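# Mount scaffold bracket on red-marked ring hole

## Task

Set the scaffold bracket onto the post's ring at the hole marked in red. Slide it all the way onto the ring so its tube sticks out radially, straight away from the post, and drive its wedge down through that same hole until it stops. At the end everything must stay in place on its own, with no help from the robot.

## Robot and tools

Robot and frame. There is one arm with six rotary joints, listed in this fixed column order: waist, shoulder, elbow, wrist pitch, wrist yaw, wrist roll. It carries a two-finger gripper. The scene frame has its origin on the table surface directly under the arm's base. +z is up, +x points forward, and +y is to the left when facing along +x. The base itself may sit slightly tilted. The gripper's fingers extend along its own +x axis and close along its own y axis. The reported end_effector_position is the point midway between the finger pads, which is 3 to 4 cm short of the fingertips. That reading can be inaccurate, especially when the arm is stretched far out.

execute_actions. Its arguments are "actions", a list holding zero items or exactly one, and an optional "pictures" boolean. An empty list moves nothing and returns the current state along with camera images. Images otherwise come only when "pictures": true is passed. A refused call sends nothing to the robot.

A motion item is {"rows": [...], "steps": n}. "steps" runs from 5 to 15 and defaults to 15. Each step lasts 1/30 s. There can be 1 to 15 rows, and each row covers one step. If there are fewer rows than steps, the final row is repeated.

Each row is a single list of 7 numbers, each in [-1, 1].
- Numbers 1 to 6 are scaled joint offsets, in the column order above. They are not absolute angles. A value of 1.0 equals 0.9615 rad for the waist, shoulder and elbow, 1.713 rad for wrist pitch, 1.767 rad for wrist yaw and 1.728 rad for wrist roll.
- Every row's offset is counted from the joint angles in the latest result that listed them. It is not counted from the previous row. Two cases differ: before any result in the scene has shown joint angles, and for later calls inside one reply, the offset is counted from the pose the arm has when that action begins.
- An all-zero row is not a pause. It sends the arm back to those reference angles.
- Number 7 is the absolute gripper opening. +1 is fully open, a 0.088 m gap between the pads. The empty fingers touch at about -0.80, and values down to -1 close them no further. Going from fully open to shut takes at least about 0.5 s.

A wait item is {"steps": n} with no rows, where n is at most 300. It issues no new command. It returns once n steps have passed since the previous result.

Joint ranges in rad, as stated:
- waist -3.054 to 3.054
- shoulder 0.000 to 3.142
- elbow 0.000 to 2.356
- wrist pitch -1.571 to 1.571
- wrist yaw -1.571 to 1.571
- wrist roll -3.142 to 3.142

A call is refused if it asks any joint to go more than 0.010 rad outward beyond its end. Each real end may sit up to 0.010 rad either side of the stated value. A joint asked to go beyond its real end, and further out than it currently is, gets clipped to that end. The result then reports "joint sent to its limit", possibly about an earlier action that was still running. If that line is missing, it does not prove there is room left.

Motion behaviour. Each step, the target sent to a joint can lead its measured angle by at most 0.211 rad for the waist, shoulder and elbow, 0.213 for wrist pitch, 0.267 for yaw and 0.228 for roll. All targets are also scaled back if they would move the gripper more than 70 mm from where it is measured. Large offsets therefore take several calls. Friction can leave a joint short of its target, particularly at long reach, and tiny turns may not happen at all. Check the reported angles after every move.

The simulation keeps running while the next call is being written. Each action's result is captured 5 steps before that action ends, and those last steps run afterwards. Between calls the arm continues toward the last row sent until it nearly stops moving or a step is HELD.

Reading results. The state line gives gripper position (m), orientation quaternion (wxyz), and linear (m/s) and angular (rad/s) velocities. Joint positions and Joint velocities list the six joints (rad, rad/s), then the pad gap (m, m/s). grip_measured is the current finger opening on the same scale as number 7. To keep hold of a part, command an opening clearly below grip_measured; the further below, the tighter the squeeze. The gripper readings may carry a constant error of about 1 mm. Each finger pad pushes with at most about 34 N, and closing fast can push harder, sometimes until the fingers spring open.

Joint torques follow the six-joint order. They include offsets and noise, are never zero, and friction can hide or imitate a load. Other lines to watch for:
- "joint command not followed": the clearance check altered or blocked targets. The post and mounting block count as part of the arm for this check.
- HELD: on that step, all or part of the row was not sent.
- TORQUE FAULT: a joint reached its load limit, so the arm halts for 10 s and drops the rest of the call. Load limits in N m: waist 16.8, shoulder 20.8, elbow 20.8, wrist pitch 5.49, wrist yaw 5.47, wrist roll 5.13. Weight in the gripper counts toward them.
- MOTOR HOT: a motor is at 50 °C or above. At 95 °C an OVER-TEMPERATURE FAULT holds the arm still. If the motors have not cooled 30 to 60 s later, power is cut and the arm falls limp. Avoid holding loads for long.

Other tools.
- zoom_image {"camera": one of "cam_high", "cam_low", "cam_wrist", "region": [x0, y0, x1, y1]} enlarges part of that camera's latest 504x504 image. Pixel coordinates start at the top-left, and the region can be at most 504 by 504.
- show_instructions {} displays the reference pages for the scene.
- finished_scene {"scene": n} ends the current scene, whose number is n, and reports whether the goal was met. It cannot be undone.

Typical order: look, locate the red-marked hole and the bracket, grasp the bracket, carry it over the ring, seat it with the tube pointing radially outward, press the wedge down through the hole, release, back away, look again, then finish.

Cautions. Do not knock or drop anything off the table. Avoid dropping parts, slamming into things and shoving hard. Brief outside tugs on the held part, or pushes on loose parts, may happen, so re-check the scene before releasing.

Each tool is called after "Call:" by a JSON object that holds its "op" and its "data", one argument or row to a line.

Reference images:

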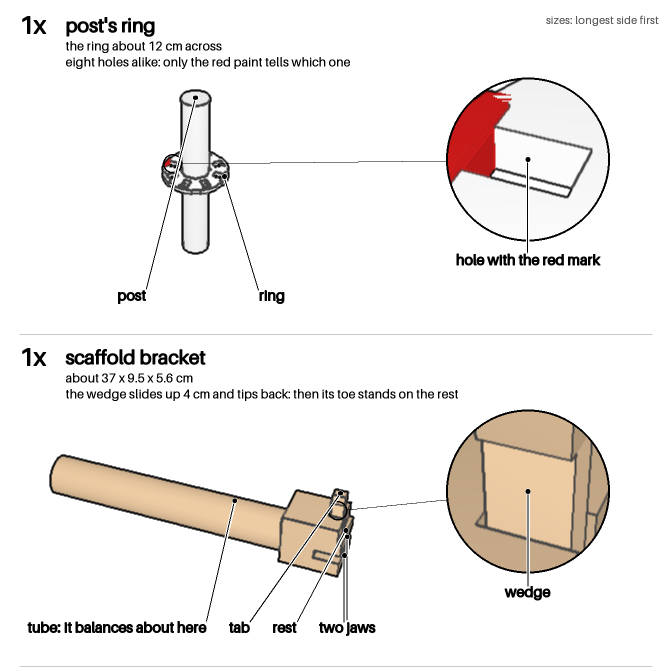

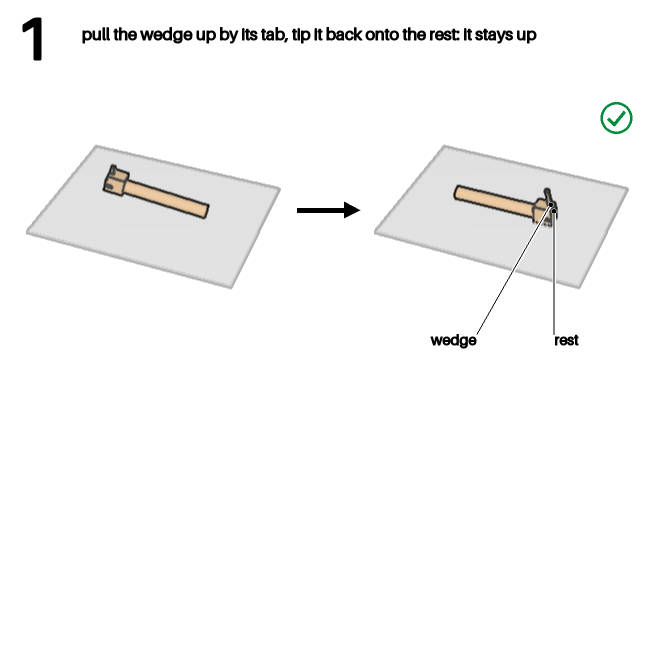

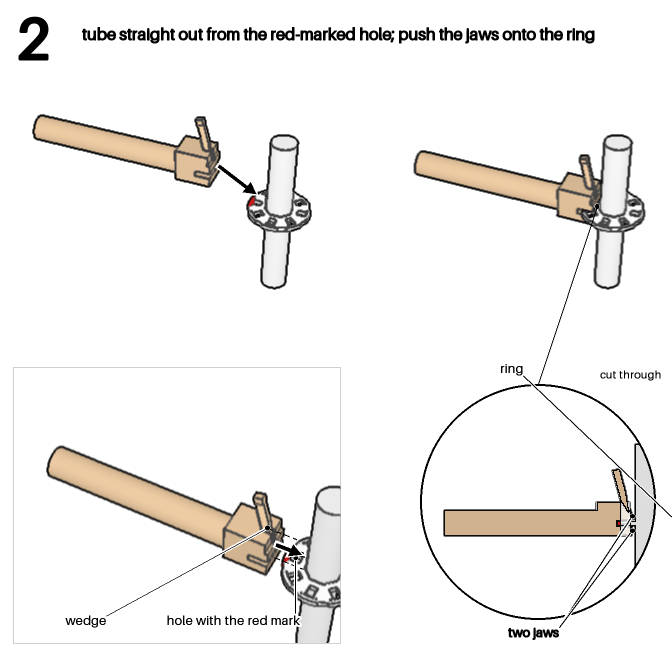

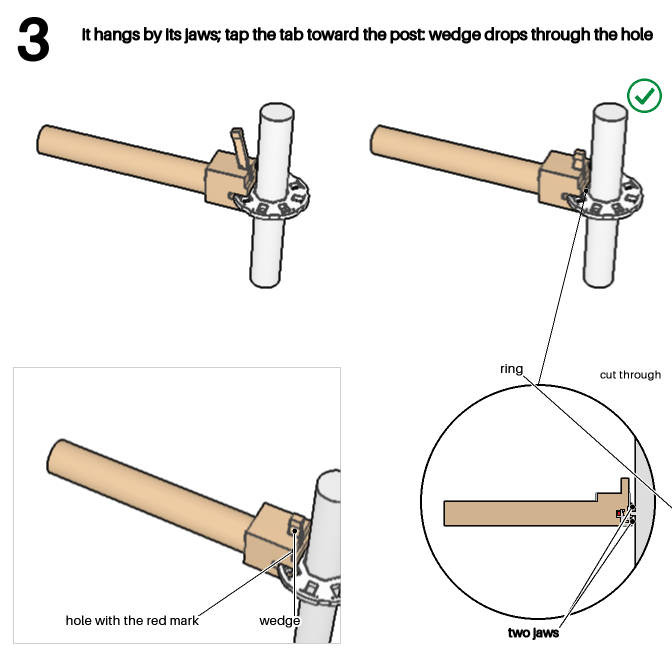

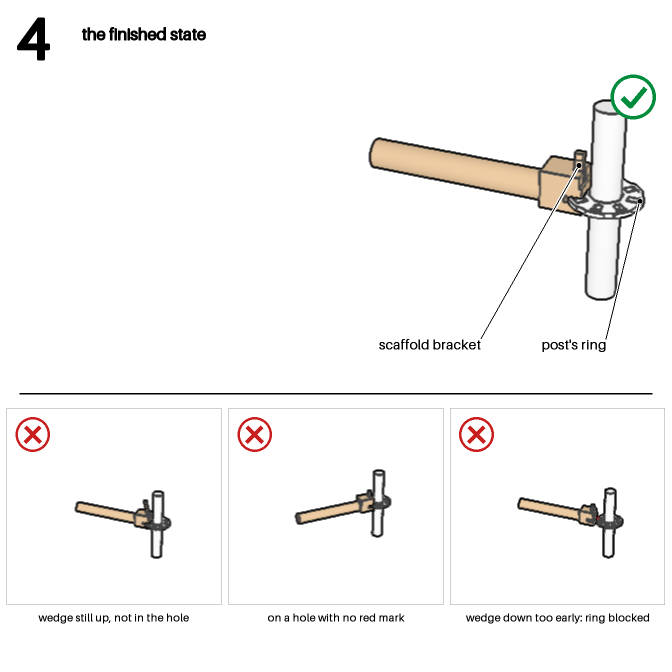

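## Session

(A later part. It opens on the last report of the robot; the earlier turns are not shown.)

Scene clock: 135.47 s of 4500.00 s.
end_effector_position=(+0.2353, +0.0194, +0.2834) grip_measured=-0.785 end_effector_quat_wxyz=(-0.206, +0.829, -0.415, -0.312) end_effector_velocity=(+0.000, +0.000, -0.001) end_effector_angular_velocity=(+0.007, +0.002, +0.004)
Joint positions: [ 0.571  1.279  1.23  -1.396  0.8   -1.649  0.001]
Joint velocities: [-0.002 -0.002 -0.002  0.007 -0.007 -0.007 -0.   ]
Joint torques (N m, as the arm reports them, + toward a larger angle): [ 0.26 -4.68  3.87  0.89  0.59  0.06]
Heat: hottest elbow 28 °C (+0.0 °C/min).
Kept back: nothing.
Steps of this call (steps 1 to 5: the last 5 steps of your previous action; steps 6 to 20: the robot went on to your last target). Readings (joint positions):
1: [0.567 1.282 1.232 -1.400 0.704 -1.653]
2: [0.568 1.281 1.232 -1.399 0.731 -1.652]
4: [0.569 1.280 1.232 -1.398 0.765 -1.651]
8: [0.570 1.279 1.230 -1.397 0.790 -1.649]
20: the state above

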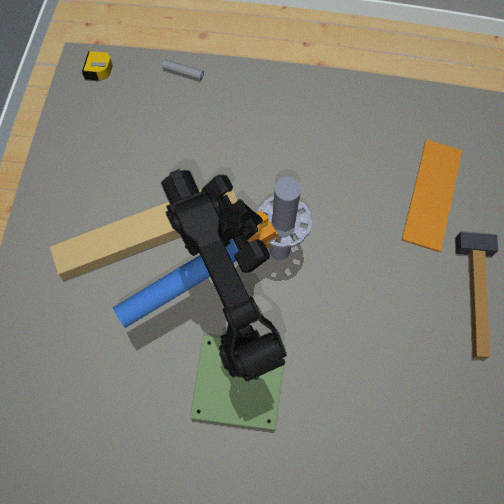

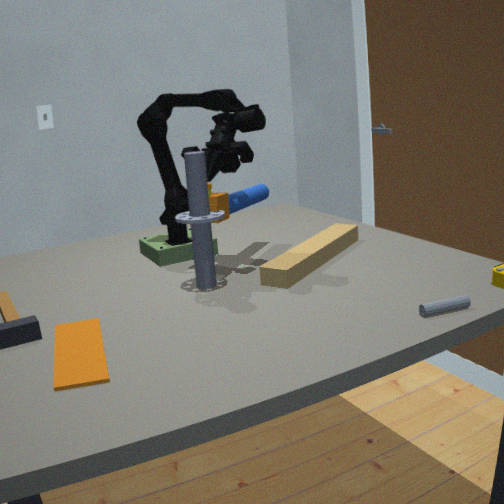

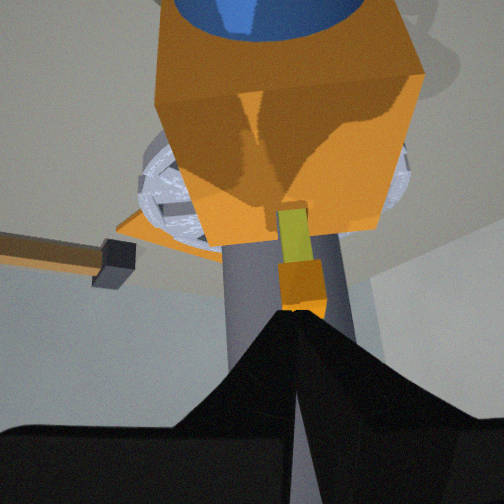

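Call:
{"op": "execute_actions", "data": {
  "actions": [
    {"rows": [[0,-0.02,-0.08,0.035,0,0,-0.8],[0,-0.03,-0.13,0.058,0,0,-0.8],[0,-0.038,-0.165,0.072,0,0,-0.8]], "steps": 15}
  ]
}}

Call:
{"op": "execute_actions", "data": {
  "actions": [
    {"steps": 10}
  ],
  "pictures": true
}}

Call:
{"op": "zoom_image", "data": {
  "camera": "cam_low",
  "region": [150, 130, 290, 250]
}}

Scene clock: 136.03 s of 4500.00 s.
end_effector_position=(+0.2365, +0.0177, +0.2723) grip_measured=-0.785 end_effector_quat_wxyz=(-0.224, +0.840, -0.405, -0.282) end_effector_velocity=(-0.002, -0.001, -0.007) end_effector_angular_velocity=(+0.004, -0.023, +0.006)
Joint positions: [ 0.578  1.224  1.125 -1.278  0.835 -1.649  0.001]
Joint velocities: [ 0.002 -0.032 -0.056  0.051  0.007 -0.007 -0.   ]
Joint torques (N m, as the arm reports them, + toward a larger angle): [-0.83 -1.2   0.43  0.79 -1.04 -0.02]
Heat: hottest elbow 28 °C (+0.0 °C/min).
Steps of this call (steps 1 to 7: the robot went on to your last target; steps 8 to 17: the first 10 steps of this action). Readings (joint positions):
8: [0.571 1.276 1.220 -1.382 0.801 -1.649]
9: [0.571 1.269 1.199 -1.357 0.801 -1.649]
11: [0.576 1.252 1.154 -1.315 0.830 -1.649]
15: [0.578 1.227 1.129 -1.283 0.833 -1.649]
17: the state above

Scene clock: 136.37 s of 4500.00 s.
end_effector_position=(+0.2367, +0.0175, +0.2721) grip_measured=-0.785 end_effector_quat_wxyz=(-0.225, +0.841, -0.405, -0.280) end_effector_velocity=(-0.003, -0.001, -0.002) end_effector_angular_velocity=(+0.006, +0.006, -0.006)
Joint positions: [ 0.578  1.221  1.121 -1.272  0.837 -1.649  0.001]
Joint velocities: [-0.002 -0.007 -0.007 -0.007 -0.007  0.007 -0.   ]
Joint torques (N m, as the arm reports them, + toward a larger angle): [-0.88 -1.04  0.3   0.76 -1.15 -0.01]
Heat: hottest elbow 28 °C (+0.0 °C/min).
Kept back: nothing.
Steps of this call (steps 1 to 5: the last 5 steps of your previous action; steps 6 to 10: the robot went on to your last target). Readings (joint positions):
1: [0.578 1.223 1.124 -1.276 0.835 -1.649]
2: [0.578 1.223 1.123 -1.275 0.836 -1.649]
4: [0.578 1.222 1.122 -1.273 0.837 -1.649]
8: [0.578 1.221 1.121 -1.272 0.837 -1.649]
10: the state above

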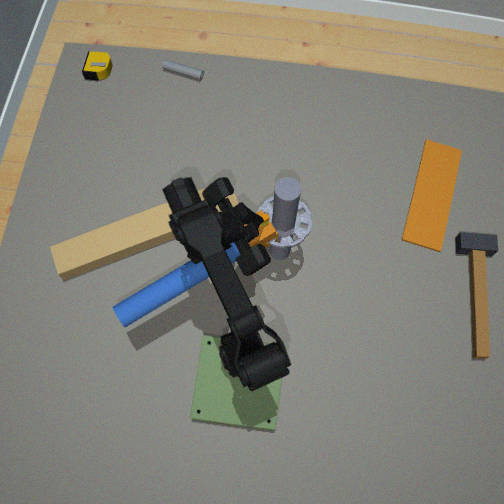

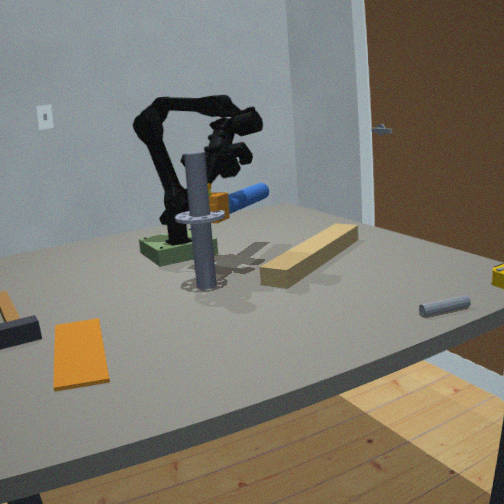

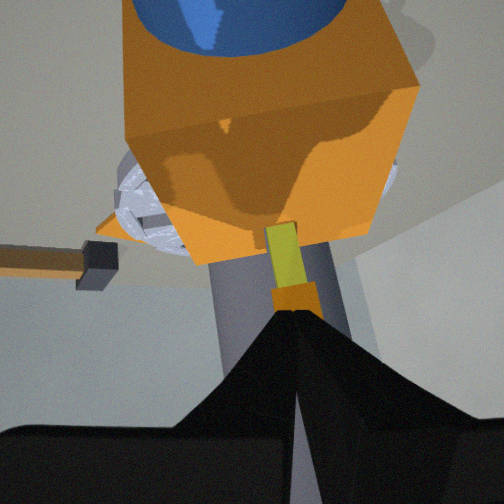

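Region (150, 130, 290, 250) of cam_low's 504x504 image, scaled by 3.600, with more detail than that image has; it fills the top 432 rows of this view, and the rest is white.

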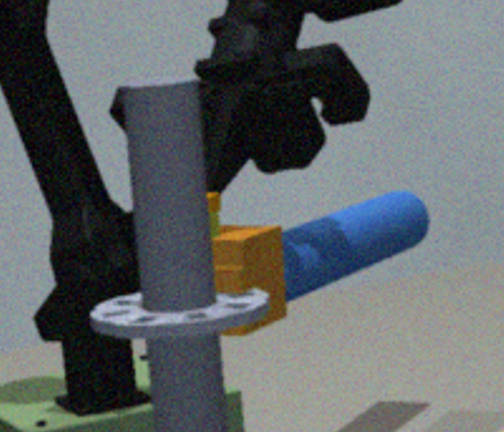

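Call:
{"op": "execute_actions", "data": {
  "actions": [
    {"rows": [[0.05,0.1,0.25,-0.12,-0.1,0,-0.8]], "steps": 15}
  ],
  "pictures": true
}}

Call:
{"op": "zoom_image", "data": {
  "camera": "cam_high",
  "region": [90, 150, 350, 350]
}}

Scene clock: 136.87 s of 4500.00 s.
end_effector_position=(+0.2310, +0.0471, +0.2954) grip_measured=-0.785 end_effector_quat_wxyz=(-0.232, +0.821, -0.372, -0.365) end_effector_velocity=(-0.006, +0.006, +0.009) end_effector_angular_velocity=(+0.015, +0.066, +0.026)
Joint positions: [ 0.622  1.305  1.347 -1.466  0.67  -1.649  0.001]
Joint velocities: [ 0.012  0.032  0.085 -0.095 -0.051 -0.007 -0.   ]
Joint torques (N m, as the arm reports them, + toward a larger angle): [ 0.31 -3.11  5.16  0.5   0.17 -0.01]
Heat: hottest elbow 28 °C (+0.0 °C/min).
Steps of this call (steps 1 to 5: the robot went on to your last target; steps 6 to 15: the first 10 steps of this action). Readings (joint positions):
6: [0.583 1.232 1.153 -1.316 0.804 -1.649]
7: [0.592 1.256 1.202 -1.374 0.745 -1.649]
9: [0.611 1.292 1.277 -1.409 0.702 -1.649]
13: [0.622 1.303 1.338 -1.459 0.675 -1.649]
15: the state above

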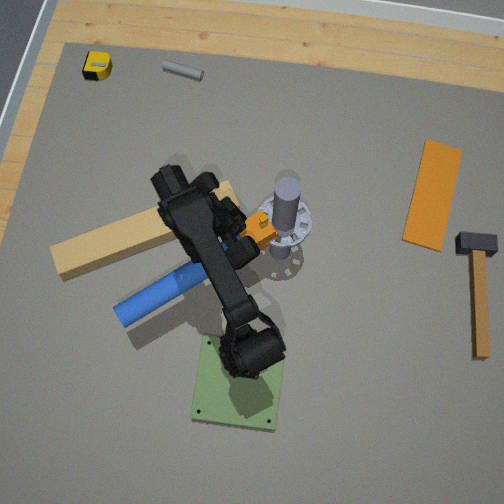

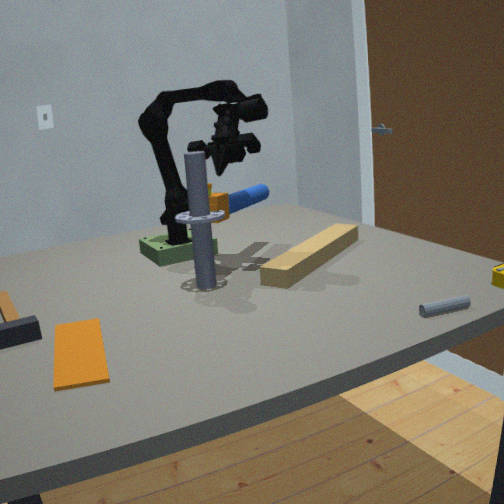

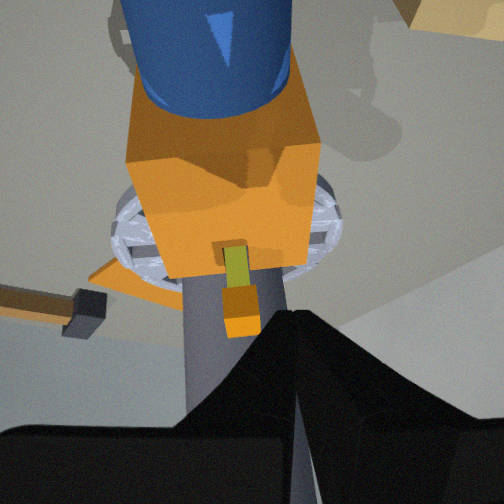

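Region (90, 150, 350, 350) of cam_high's 504x504 image, scaled by 1.938, with more detail than that image has; it fills the top 388 rows of this view, and the rest is white.

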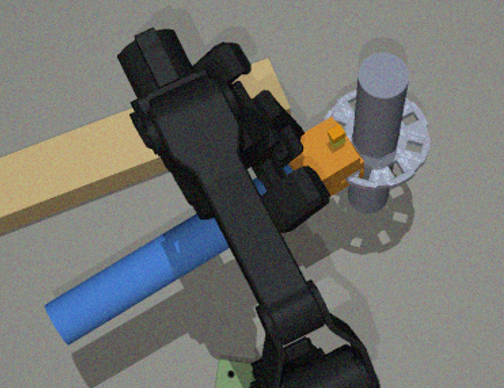

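Call:
{"op": "finished_scene", "data": {
  "scene": 1
}}

The scene is finished: the task was done.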